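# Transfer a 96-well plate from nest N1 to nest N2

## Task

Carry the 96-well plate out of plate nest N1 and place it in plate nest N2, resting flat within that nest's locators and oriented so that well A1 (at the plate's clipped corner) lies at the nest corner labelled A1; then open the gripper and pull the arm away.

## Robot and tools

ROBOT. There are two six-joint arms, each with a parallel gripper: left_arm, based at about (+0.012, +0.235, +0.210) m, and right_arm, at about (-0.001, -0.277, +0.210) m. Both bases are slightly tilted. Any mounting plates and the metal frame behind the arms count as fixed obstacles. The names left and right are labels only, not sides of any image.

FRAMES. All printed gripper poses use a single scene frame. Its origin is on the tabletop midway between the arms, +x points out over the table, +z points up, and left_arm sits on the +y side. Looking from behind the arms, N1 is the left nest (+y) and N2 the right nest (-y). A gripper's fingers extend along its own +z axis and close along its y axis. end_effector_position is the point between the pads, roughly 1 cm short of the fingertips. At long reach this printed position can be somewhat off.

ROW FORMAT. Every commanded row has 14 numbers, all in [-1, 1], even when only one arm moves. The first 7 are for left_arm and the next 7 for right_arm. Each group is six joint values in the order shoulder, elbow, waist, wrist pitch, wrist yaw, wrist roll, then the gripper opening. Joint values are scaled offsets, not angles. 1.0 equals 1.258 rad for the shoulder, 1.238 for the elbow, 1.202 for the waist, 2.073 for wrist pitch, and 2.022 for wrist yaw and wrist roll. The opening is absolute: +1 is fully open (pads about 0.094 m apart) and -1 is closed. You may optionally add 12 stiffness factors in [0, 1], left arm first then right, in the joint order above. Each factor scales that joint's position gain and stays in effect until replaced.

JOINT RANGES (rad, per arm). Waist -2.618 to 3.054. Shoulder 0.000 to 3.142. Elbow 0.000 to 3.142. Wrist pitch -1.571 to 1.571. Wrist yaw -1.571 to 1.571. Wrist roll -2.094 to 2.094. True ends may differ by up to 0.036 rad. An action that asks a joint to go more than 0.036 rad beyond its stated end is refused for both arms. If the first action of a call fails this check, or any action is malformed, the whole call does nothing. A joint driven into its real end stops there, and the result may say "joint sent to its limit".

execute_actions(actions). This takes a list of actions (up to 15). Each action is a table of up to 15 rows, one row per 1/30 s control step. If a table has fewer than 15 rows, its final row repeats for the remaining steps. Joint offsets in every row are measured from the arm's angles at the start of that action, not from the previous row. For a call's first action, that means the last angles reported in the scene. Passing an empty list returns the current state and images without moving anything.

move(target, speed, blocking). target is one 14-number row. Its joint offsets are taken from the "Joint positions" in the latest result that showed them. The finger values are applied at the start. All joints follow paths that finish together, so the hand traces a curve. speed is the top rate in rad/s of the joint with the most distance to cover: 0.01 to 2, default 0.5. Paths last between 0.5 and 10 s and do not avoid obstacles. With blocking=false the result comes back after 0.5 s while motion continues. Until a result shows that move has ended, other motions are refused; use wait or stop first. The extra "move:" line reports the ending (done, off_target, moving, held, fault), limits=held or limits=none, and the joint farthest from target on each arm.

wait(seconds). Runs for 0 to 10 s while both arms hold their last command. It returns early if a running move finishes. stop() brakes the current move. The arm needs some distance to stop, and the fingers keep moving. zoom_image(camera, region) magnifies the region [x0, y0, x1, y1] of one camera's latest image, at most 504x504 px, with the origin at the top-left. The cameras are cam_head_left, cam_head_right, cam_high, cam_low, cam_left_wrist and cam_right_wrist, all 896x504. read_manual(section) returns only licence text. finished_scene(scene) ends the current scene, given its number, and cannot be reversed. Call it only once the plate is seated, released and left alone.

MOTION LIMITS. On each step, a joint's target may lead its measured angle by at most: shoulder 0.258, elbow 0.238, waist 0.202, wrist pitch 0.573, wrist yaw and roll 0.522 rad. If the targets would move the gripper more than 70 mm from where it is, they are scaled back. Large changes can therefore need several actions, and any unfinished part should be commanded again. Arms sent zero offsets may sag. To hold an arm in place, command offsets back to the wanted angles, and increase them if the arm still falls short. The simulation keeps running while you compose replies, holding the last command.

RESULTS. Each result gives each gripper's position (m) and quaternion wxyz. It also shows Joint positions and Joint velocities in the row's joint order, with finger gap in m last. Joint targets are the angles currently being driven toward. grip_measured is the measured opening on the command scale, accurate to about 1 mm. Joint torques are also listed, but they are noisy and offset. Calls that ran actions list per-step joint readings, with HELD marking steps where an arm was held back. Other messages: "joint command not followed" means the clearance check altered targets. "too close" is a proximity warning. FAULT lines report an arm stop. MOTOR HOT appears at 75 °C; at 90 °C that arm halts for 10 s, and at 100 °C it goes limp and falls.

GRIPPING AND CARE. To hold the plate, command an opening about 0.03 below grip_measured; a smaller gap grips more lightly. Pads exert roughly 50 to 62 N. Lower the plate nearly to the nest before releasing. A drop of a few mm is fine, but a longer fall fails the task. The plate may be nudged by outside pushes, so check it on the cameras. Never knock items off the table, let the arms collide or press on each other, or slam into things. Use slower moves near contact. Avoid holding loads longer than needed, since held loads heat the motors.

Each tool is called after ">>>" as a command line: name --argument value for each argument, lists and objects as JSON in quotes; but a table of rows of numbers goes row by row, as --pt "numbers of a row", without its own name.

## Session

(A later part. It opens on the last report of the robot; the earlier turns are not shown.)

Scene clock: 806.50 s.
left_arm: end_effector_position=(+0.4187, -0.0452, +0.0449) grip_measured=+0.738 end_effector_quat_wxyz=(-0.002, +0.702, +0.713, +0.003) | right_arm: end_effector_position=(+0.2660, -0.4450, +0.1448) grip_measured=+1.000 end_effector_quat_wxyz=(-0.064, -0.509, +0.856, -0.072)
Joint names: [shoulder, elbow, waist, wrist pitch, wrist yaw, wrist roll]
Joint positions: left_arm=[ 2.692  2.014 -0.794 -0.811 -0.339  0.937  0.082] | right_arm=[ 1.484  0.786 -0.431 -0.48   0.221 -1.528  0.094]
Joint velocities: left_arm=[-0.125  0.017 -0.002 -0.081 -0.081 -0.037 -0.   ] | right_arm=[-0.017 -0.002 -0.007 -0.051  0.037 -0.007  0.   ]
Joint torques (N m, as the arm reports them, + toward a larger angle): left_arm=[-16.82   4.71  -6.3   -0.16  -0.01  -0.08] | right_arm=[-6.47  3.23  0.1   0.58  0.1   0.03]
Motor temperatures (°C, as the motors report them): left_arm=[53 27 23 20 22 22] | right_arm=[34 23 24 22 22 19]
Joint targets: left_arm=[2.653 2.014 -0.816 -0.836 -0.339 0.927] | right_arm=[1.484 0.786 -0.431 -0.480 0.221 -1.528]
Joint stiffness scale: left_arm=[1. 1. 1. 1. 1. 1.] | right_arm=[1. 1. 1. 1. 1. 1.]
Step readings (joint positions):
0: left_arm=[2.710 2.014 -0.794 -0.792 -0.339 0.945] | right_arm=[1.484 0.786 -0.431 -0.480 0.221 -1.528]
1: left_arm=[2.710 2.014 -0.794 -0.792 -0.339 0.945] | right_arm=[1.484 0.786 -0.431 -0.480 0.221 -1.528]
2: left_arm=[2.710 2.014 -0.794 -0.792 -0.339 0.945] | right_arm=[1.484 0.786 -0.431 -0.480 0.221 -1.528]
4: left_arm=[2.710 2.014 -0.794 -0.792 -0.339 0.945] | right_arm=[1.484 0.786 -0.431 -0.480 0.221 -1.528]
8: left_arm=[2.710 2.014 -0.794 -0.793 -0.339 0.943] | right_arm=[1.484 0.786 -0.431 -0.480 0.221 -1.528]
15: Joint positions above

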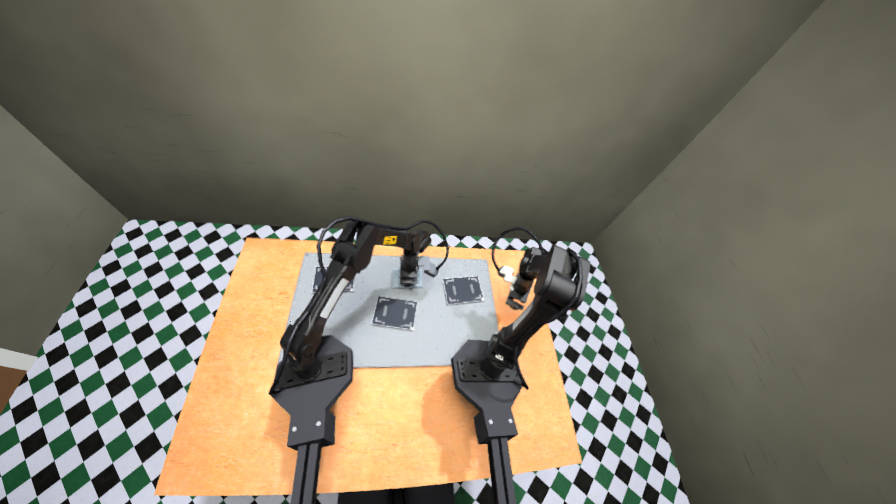

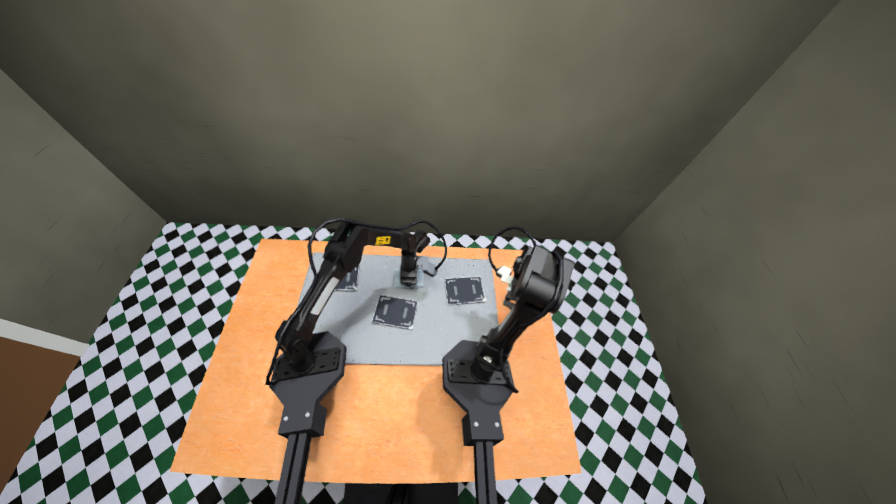

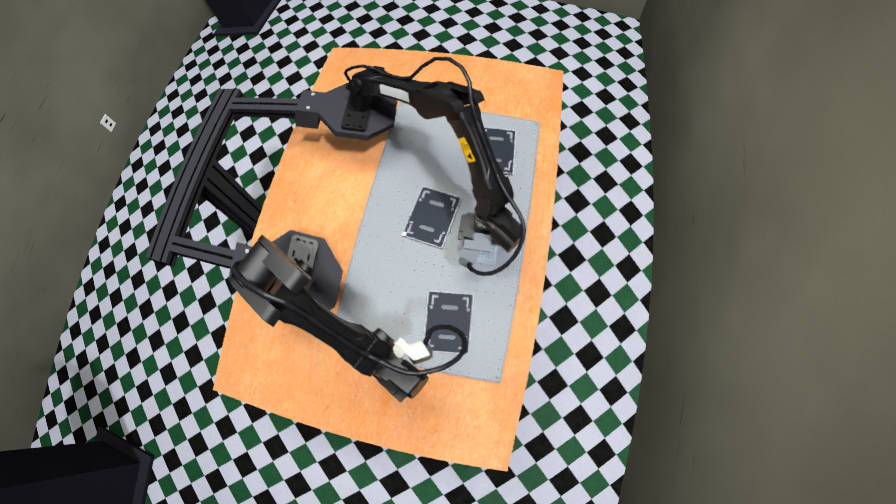

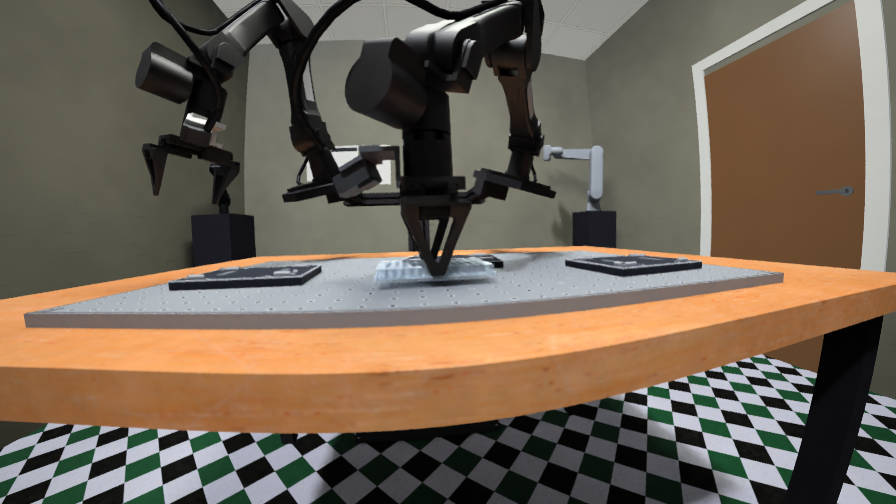

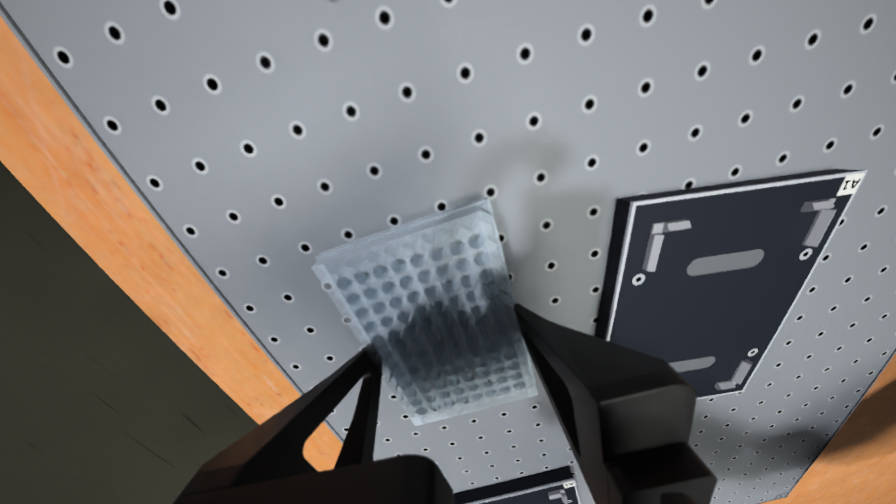

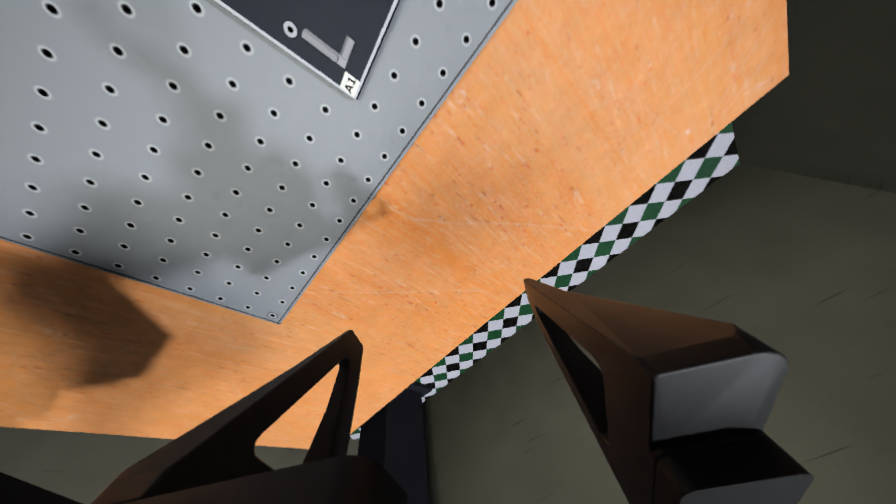

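>>> move --target '[-0.0835,0,-0.034,-0.0434,0,-0.0143,0.705, 0,0,0,0,0,0,1]' --speed 0.12

Scene clock: 811.90 s.
left_arm: end_effector_position=(+0.4224, -0.0460, +0.0835) grip_measured=+0.738 end_effector_quat_wxyz=(+0.004, +0.700, +0.714, +0.003) | right_arm: end_effector_position=(+0.2660, -0.4450, +0.1448) grip_measured=+1.000 end_effector_quat_wxyz=(-0.064, -0.509, +0.856, -0.072)
Joint names: [shoulder, elbow, waist, wrist pitch, wrist yaw, wrist roll]
Joint positions: left_arm=[ 2.612  2.014 -0.816 -0.885 -0.339  0.914  0.082] | right_arm=[ 1.484  0.786 -0.431 -0.48   0.221 -1.528  0.094]
Joint velocities: left_arm=[ 0.007 -0.007  0.007 -0.007 -0.037 -0.007 -0.   ] | right_arm=[-0.012  0.017  0.017  0.037 -0.007 -0.022  0.   ]
Joint torques (N m, as the arm reports them, + toward a larger angle): left_arm=[-16.17   5.04  -6.08  -0.14  -0.02  -0.08] | right_arm=[-6.48  3.15  0.04  0.59  0.12  0.03]
Motor temperatures (°C, as the motors report them): left_arm=[54 27 23 20 22 22] | right_arm=[34 23 24 22 22 19]
Joint targets: left_arm=[2.587 2.014 -0.835 -0.901 -0.339 0.909] | right_arm=[1.484 0.786 -0.431 -0.480 0.221 -1.528]
Joint stiffness scale: left_arm=[1. 1. 1. 1. 1. 1.] | right_arm=[1. 1. 1. 1. 1. 1.]
move: off_target (left_arm); limits=none; left_arm: farthest joint: the shoulder, 0.025 radians from its target (0.091 radians at the start); right_arm: farthest joint: the waist, 0.000 radians from its target (0.000 radians at the start)

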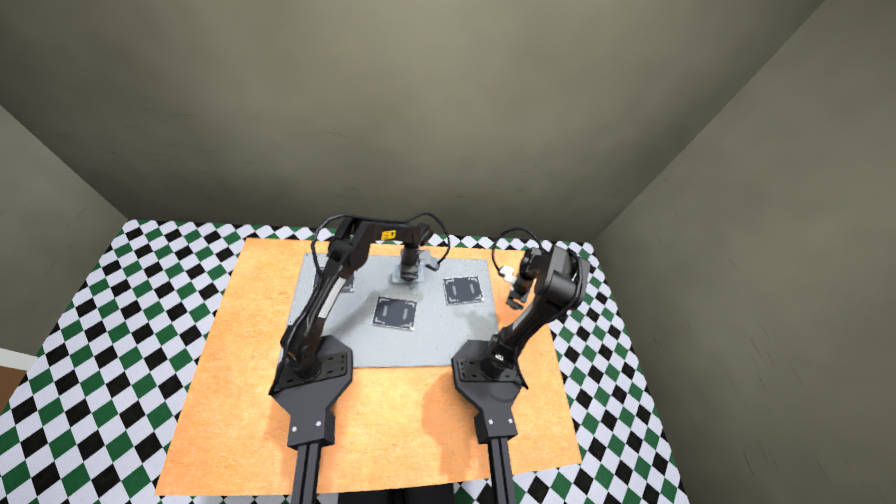

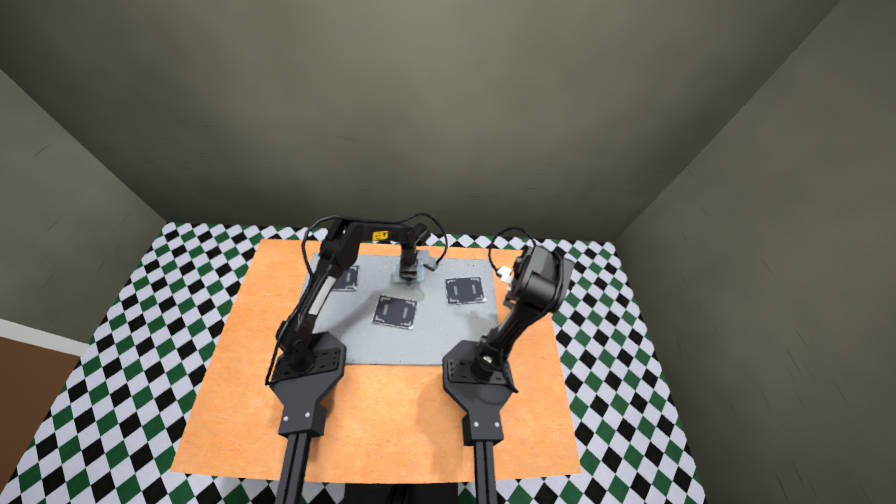

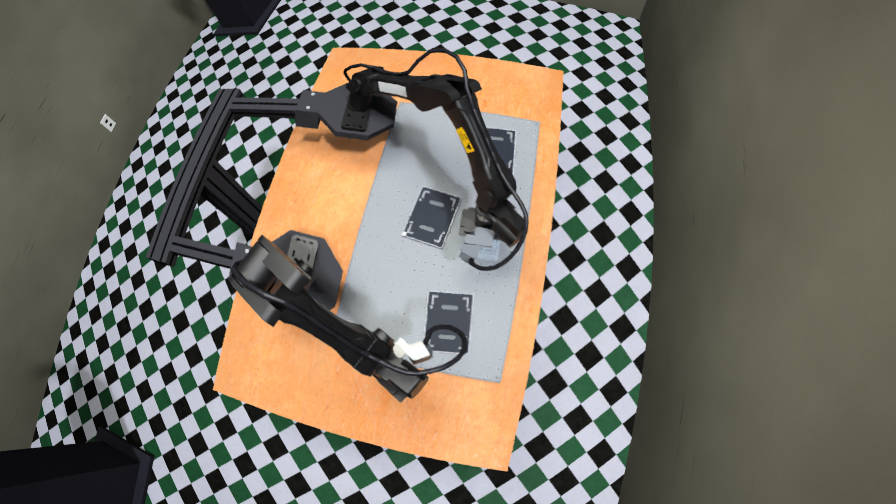

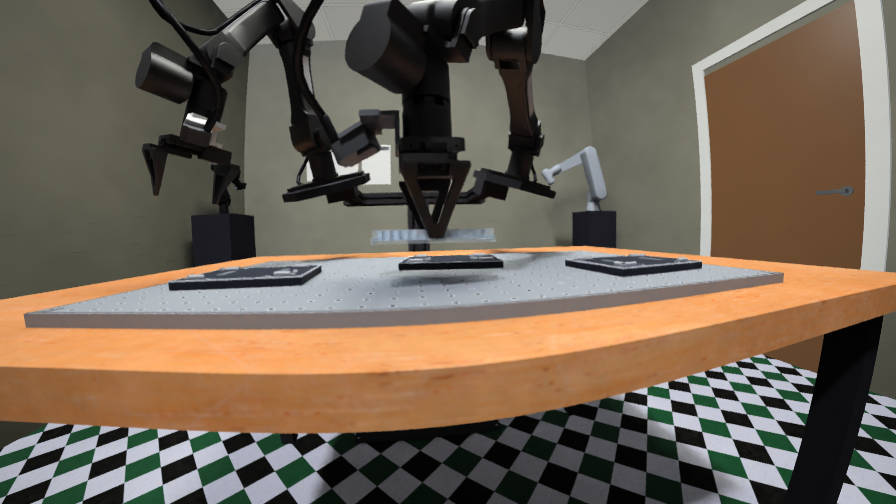

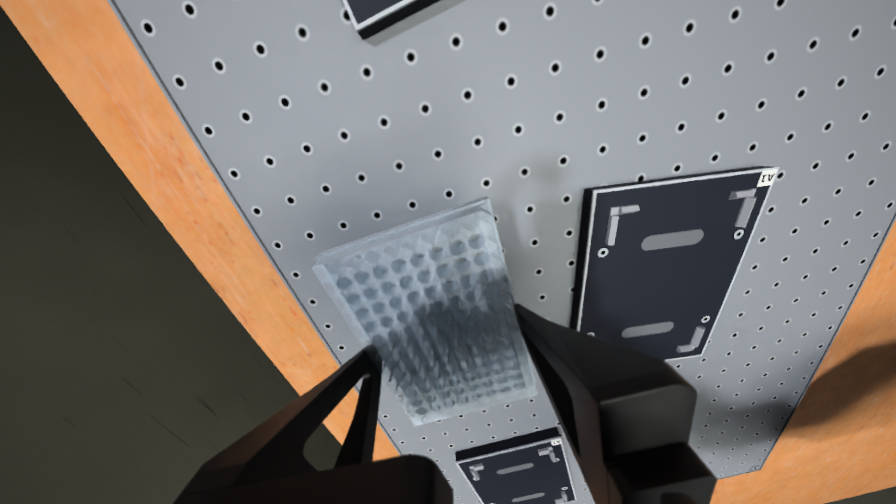

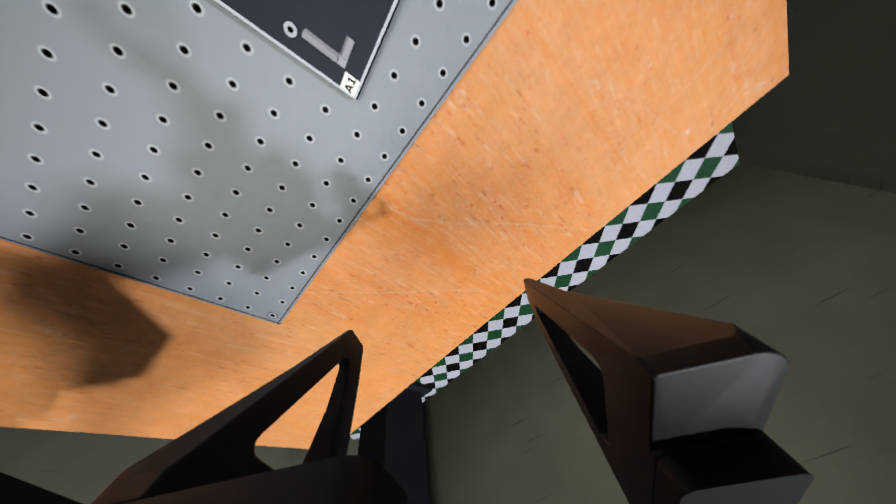

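>>> move --target '[-0.504,-0.5905,0.545,0.1486,0.0663,0.3175,0.705, 0,0,0,0,0,0,1]' --speed 0.45

Scene clock: 823.37 s.
left_arm: end_effector_position=(+0.4229, +0.2681, +0.1021) grip_measured=+0.738 end_effector_quat_wxyz=(+0.002, +0.686, +0.728, +0.009) | right_arm: end_effector_position=(+0.2660, -0.4450, +0.1448) grip_measured=+1.000 end_effector_quat_wxyz=(-0.064, -0.509, +0.856, -0.072)
Joint names: [shoulder, elbow, waist, wrist pitch, wrist yaw, wrist roll]
Joint positions: left_arm=[ 2.002  1.3   -0.156 -0.584 -0.226  1.55   0.082] | right_arm=[ 1.484  0.786 -0.431 -0.48   0.221 -1.528  0.094]
Joint velocities: left_arm=[ 0.012  0.012 -0.002 -0.051 -0.051  0.022  0.   ] | right_arm=[-0.002  0.007 -0.007 -0.022  0.066 -0.037  0.   ]
Joint torques (N m, as the arm reports them, + toward a larger angle): left_arm=[-13.12   3.07  -2.38   0.09   0.19   0.  ] | right_arm=[-6.5   3.2   0.12  0.59  0.11  0.03]
Motor temperatures (°C, as the motors report them): left_arm=[56 27 23 20 22 22] | right_arm=[34 23 24 22 22 19]
Joint targets: left_arm=[1.979 1.284 -0.161 -0.577 -0.205 1.556] | right_arm=[1.484 0.786 -0.431 -0.480 0.221 -1.528]
Joint stiffness scale: left_arm=[1. 1. 1. 1. 1. 1.] | right_arm=[1. 1. 1. 1. 1. 1.]
move: off_target (left_arm); limits=none; left_arm: farthest joint: the shoulder, 0.024 radians from its target (0.634 radians at the start); right_arm: farthest joint: the waist, 0.000 radians from its target (0.000 radians at the start)

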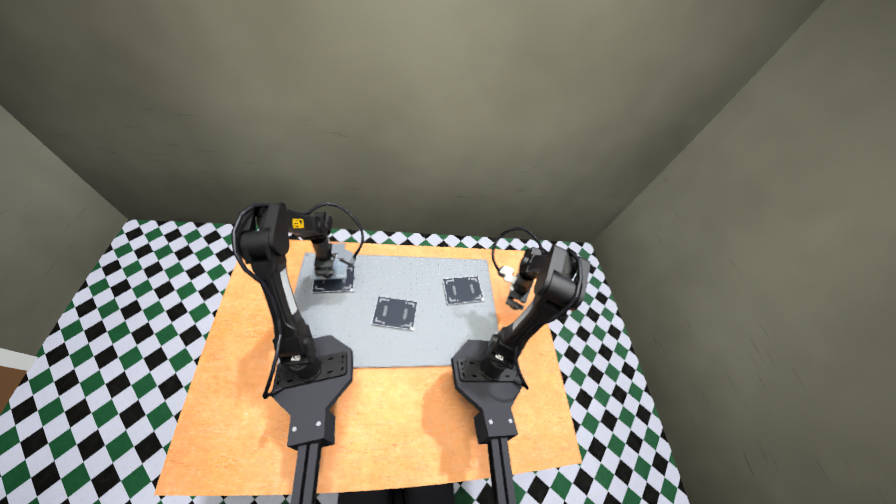

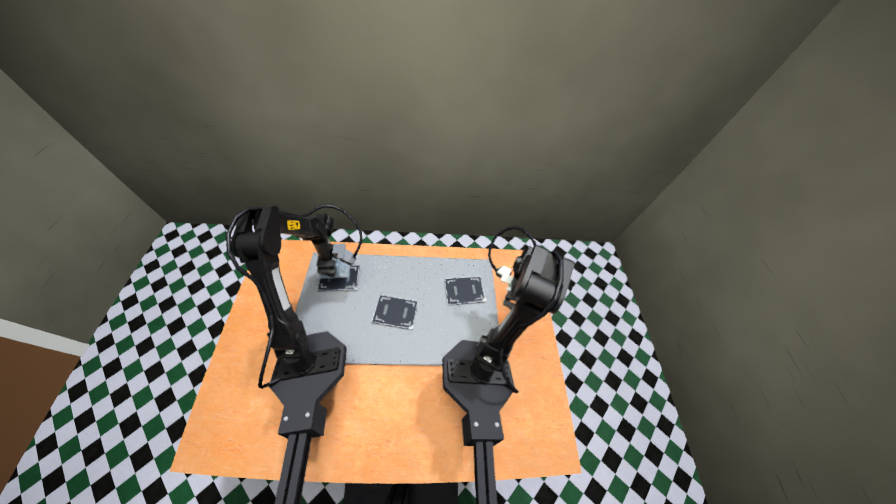

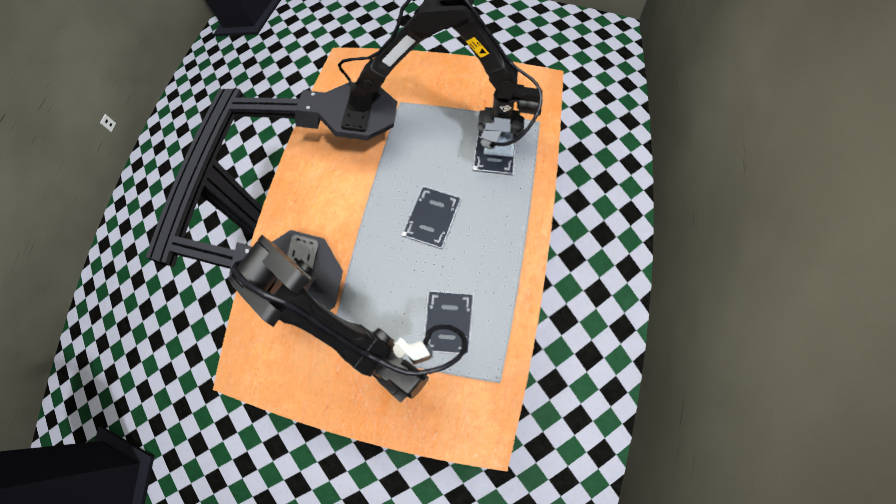

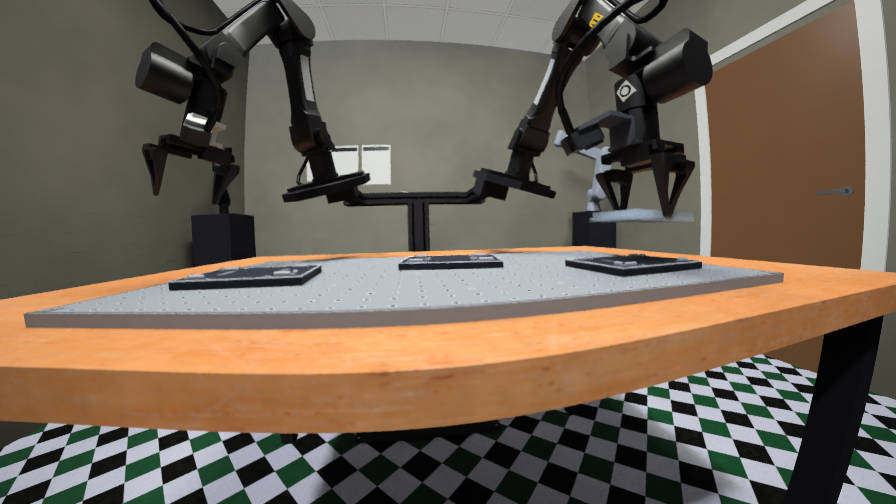

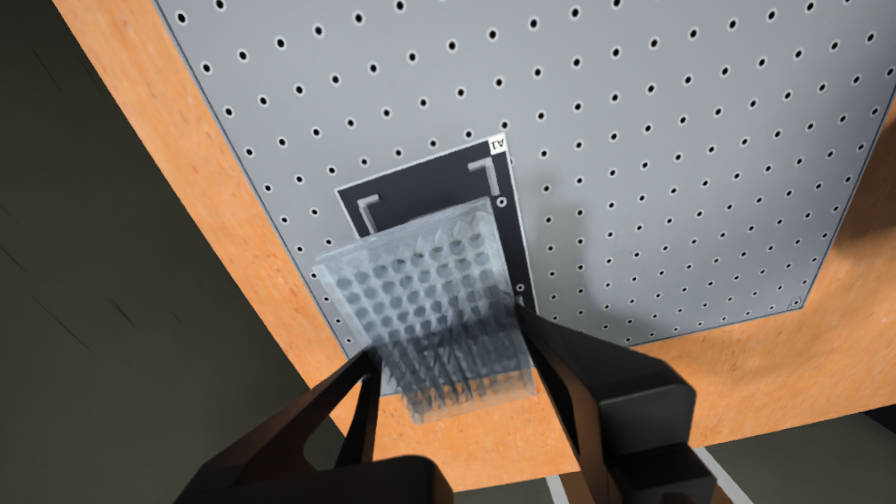

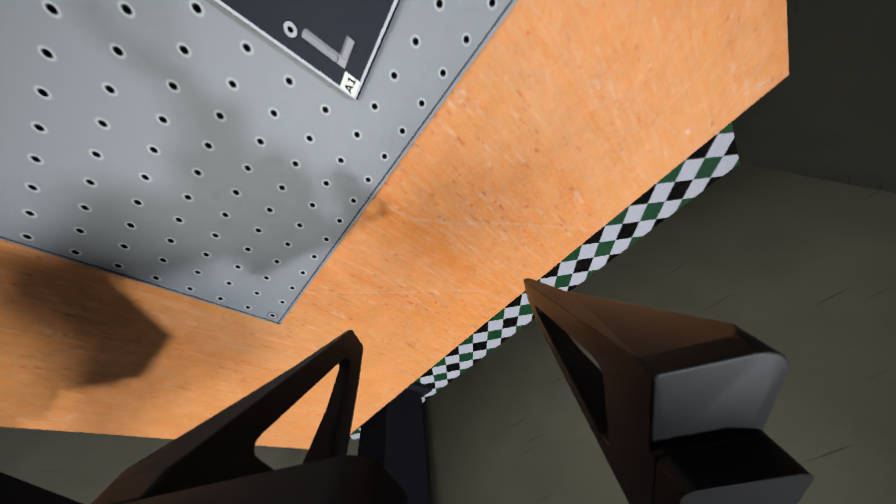

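>>> zoom_image --camera "cam_left_wrist" --region '[290,110,570,330]'

Region (290, 110, 570, 330) of cam_left_wrist's 896x504 image, scaled by 1.800, with more detail than that image has; it fills the top 396 rows of this view, and the rest is white.

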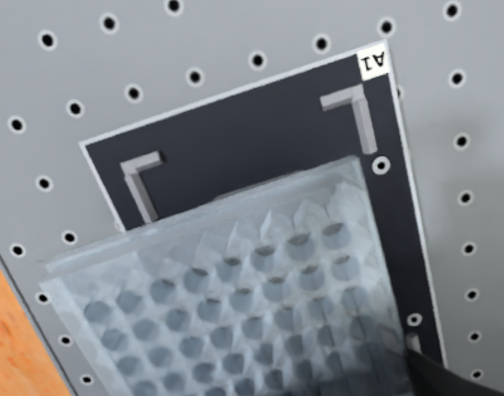

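>>> move --target '[0.061,-0.0693,-0.008,0.0722,0.007,0.002,0.705, 0,0,0,0,0,0,1]' --speed 0.15

Scene clock: 865.43 s.
left_arm: end_effector_position=(+0.4109, +0.2595, +0.0650) grip_measured=+0.738 end_effector_quat_wxyz=(+0.001, +0.686, +0.728, +0.008) | right_arm: end_effector_position=(+0.2660, -0.4450, +0.1448) grip_measured=+1.000 end_effector_quat_wxyz=(-0.064, -0.509, +0.856, -0.072)
Joint names: [shoulder, elbow, waist, wrist pitch, wrist yaw, wrist roll]
Joint positions: left_arm=[ 2.075  1.227 -0.156 -0.44  -0.226  1.55   0.082] | right_arm=[ 1.484  0.786 -0.431 -0.48   0.221 -1.528  0.094]
Joint velocities: left_arm=[ 0.002 -0.002  0.012  0.022 -0.066  0.081 -0.   ] | right_arm=[ 0.002  0.002 -0.017  0.051 -0.095  0.022  0.   ]
Joint torques (N m, as the arm reports them, + toward a larger angle): left_arm=[-10.7    2.68  -2.89   0.07   0.12  -0.01] | right_arm=[-6.44  3.15  0.09  0.58  0.1   0.02]
Motor temperatures (°C, as the motors report them): left_arm=[52 26 22 20 23 22] | right_arm=[33 23 24 22 22 19]
Joint targets: left_arm=[2.079 1.213 -0.166 -0.434 -0.212 1.554] | right_arm=[1.484 0.786 -0.431 -0.480 0.221 -1.528]
Joint stiffness scale: left_arm=[1. 1. 1. 1. 1. 1.] | right_arm=[1. 1. 1. 1. 1. 1.]
move: done; limits=none; left_arm: farthest joint: the wrist yaw, 0.014 radians from its target (0.014 radians at the start); right_arm: farthest joint: the waist, 0.000 radians from its target (0.000 radians at the start)

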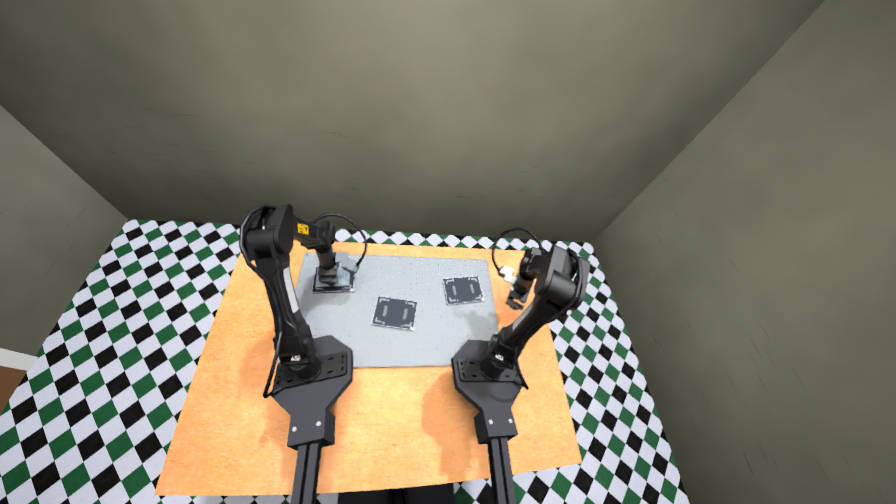

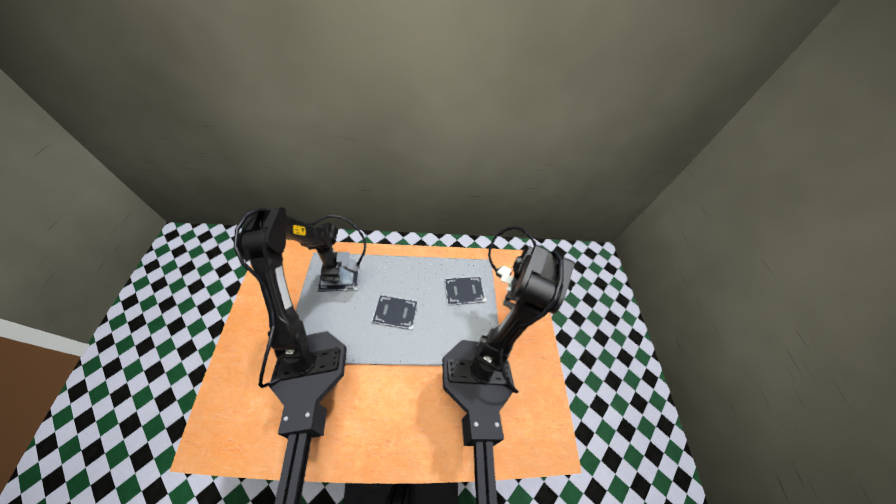

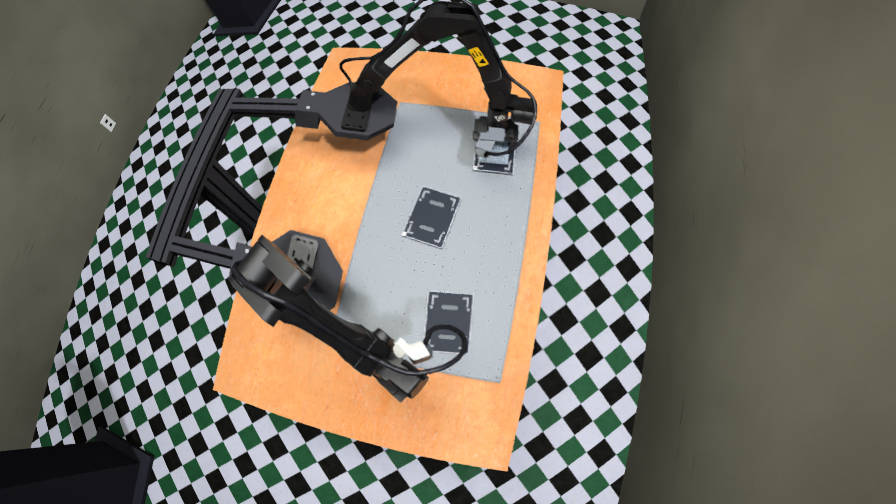

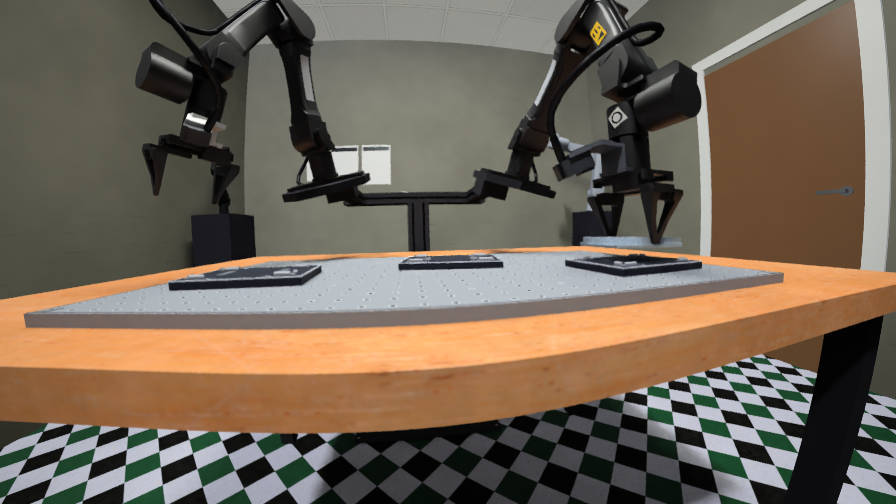

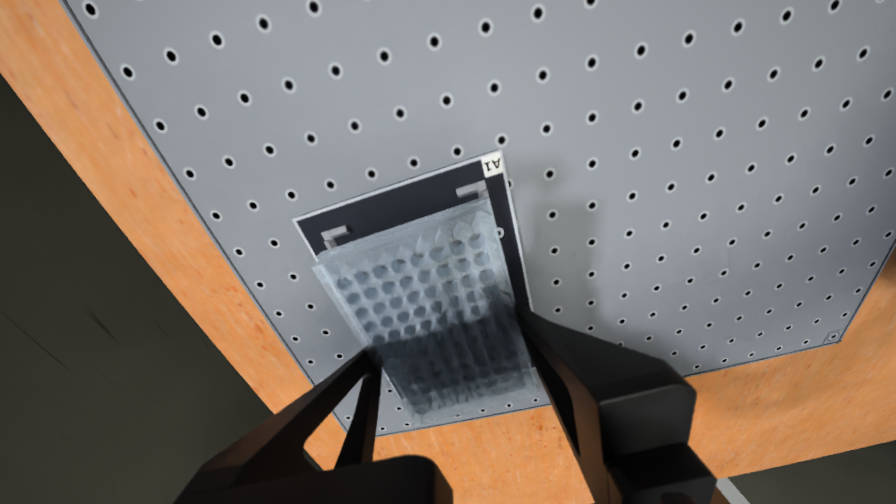

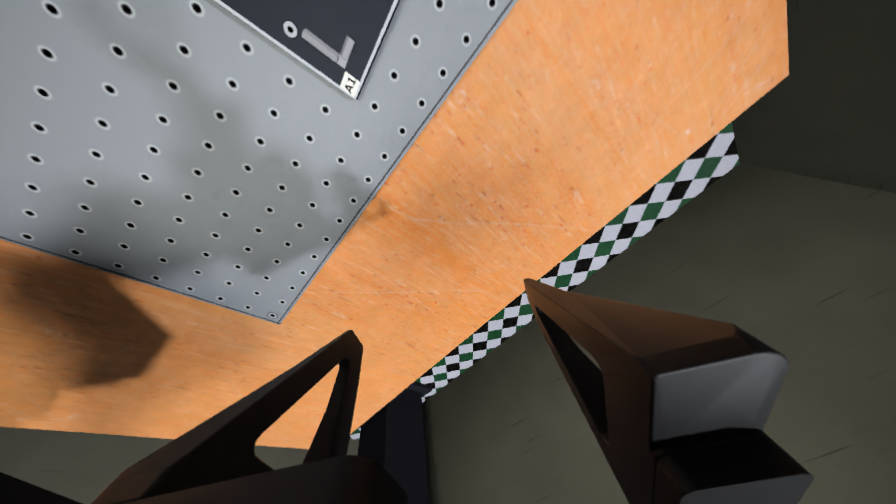

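>>> zoom_image --camera "cam_left_wrist" --region '[280,130,560,330]'

Region (280, 130, 560, 330) of cam_left_wrist's 896x504 image, scaled by 1.800, with more detail than that image has; it fills the top 360 rows of this view, and the rest is white.

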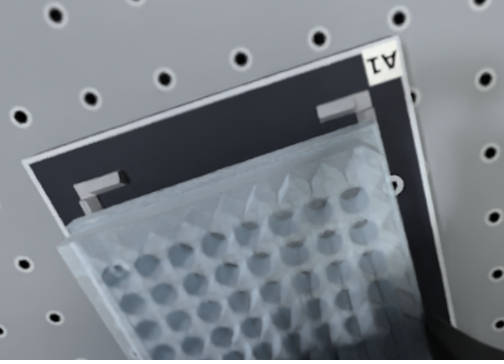

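>>> move --target '[0.0329,0,0.0025,0.0241,0.008,0.0056,0.705, 0,0,0,0,0,0,1]' --speed 0.06

Scene clock: 893.93 s.
left_arm: end_effector_position=(+0.4128, +0.2570, +0.0533) grip_measured=+0.738 end_effector_quat_wxyz=(+0.004, +0.687, +0.727, +0.012) | right_arm: end_effector_position=(+0.2660, -0.4450, +0.1448) grip_measured=+1.000 end_effector_quat_wxyz=(-0.064, -0.509, +0.856, -0.072)
Joint names: [shoulder, elbow, waist, wrist pitch, wrist yaw, wrist roll]
Joint positions: left_arm=[ 2.109  1.227 -0.156 -0.397 -0.226  1.556  0.082] | right_arm=[ 1.484  0.786 -0.431 -0.48   0.221 -1.528  0.094]
Joint velocities: left_arm=[-0.017 -0.002 -0.012 -0.007  0.051  0.007 -0.   ] | right_arm=[ 0.017  0.007  0.002 -0.081  0.037 -0.095  0.   ]
Joint torques (N m, as the arm reports them, + toward a larger angle): left_arm=[-10.57   3.67  -1.88   0.09   0.14   0.01] | right_arm=[-6.47  3.15  0.08  0.58  0.12  0.02]
Motor temperatures (°C, as the motors report them): left_arm=[49 26 22 20 22 22] | right_arm=[33 23 24 22 22 19]
Joint targets: left_arm=[2.116 1.227 -0.153 -0.390 -0.210 1.562] | right_arm=[1.484 0.786 -0.431 -0.480 0.221 -1.528]
Joint stiffness scale: left_arm=[1. 1. 1. 1. 1. 1.] | right_arm=[1. 1. 1. 1. 1. 1.]
move: done; limits=none; left_arm: farthest joint: the wrist yaw, 0.016 radians from its target (0.016 radians at the start); right_arm: farthest joint: the waist, 0.000 radians from its target (0.000 radians at the start)

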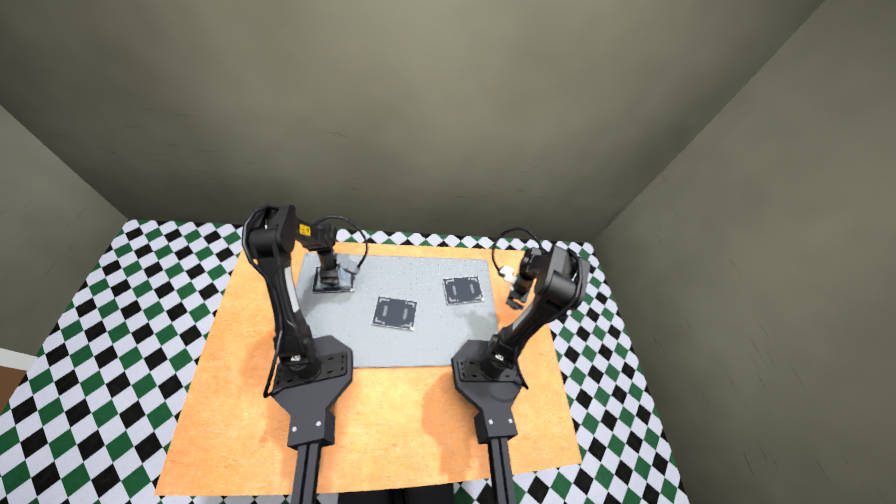

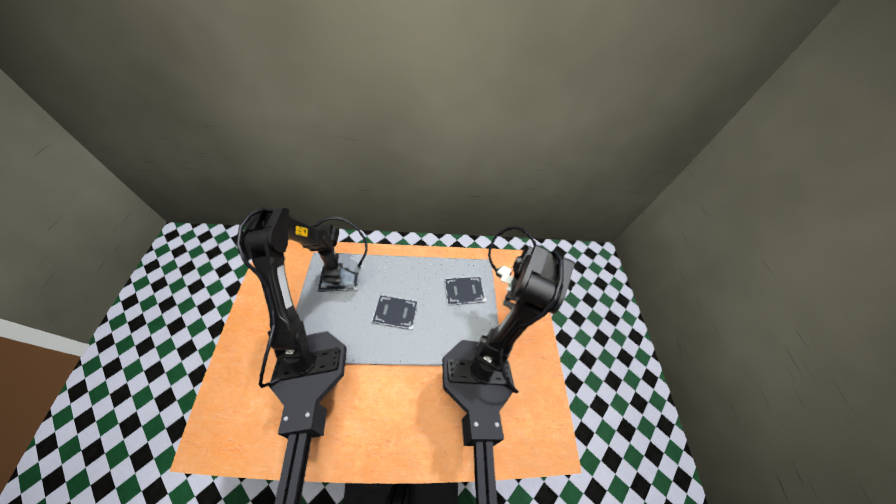

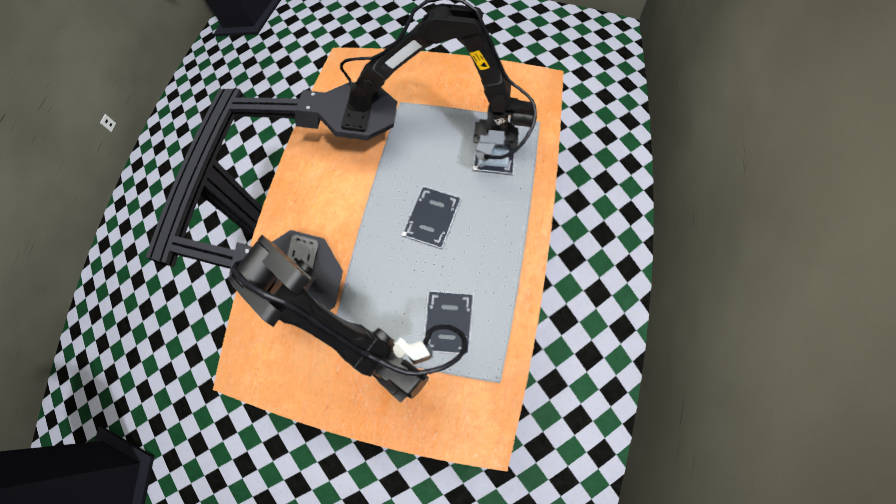

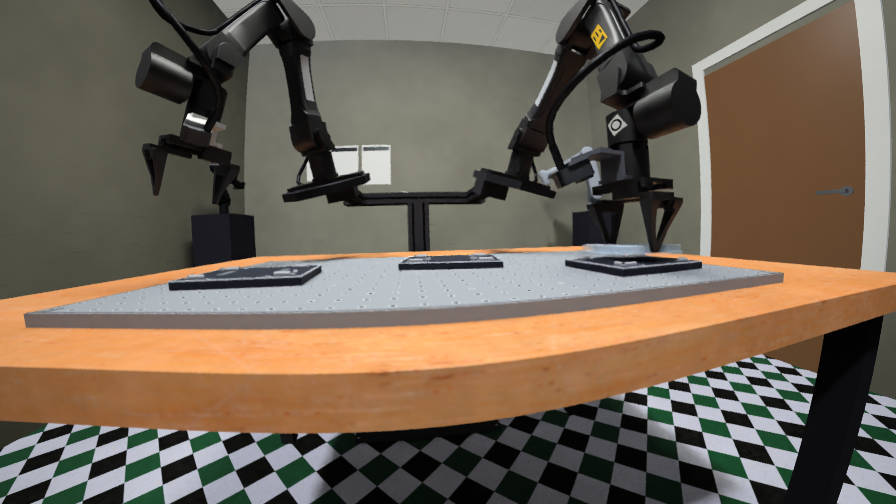

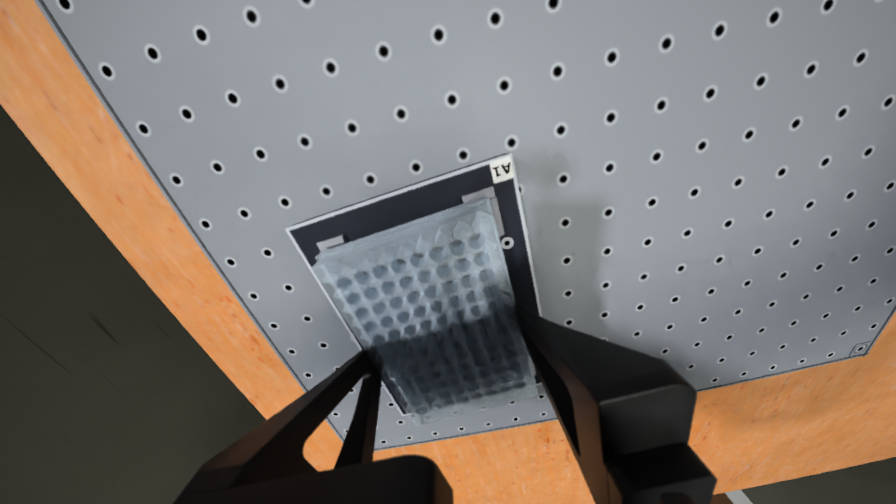

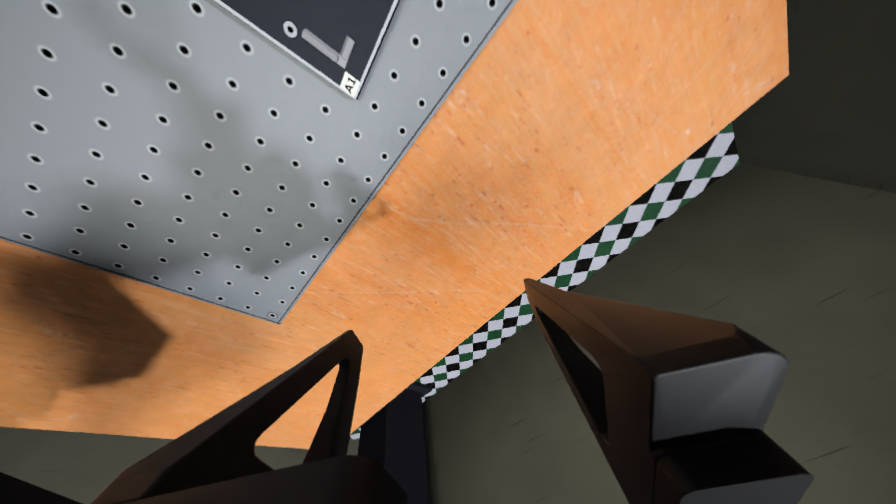

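>>> zoom_image --camera "cam_left_wrist" --region '[280,140,560,340]'

Region (280, 140, 560, 340) of cam_left_wrist's 896x504 image, scaled by 1.800, with more detail than that image has; it fills the top 360 rows of this view, and the rest is white.

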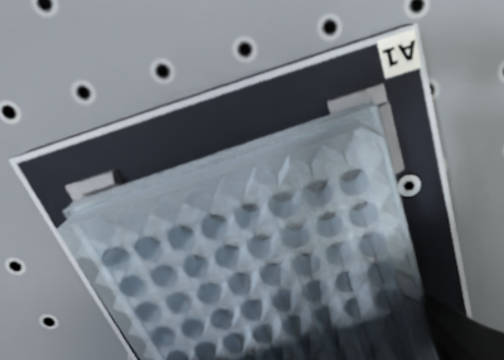

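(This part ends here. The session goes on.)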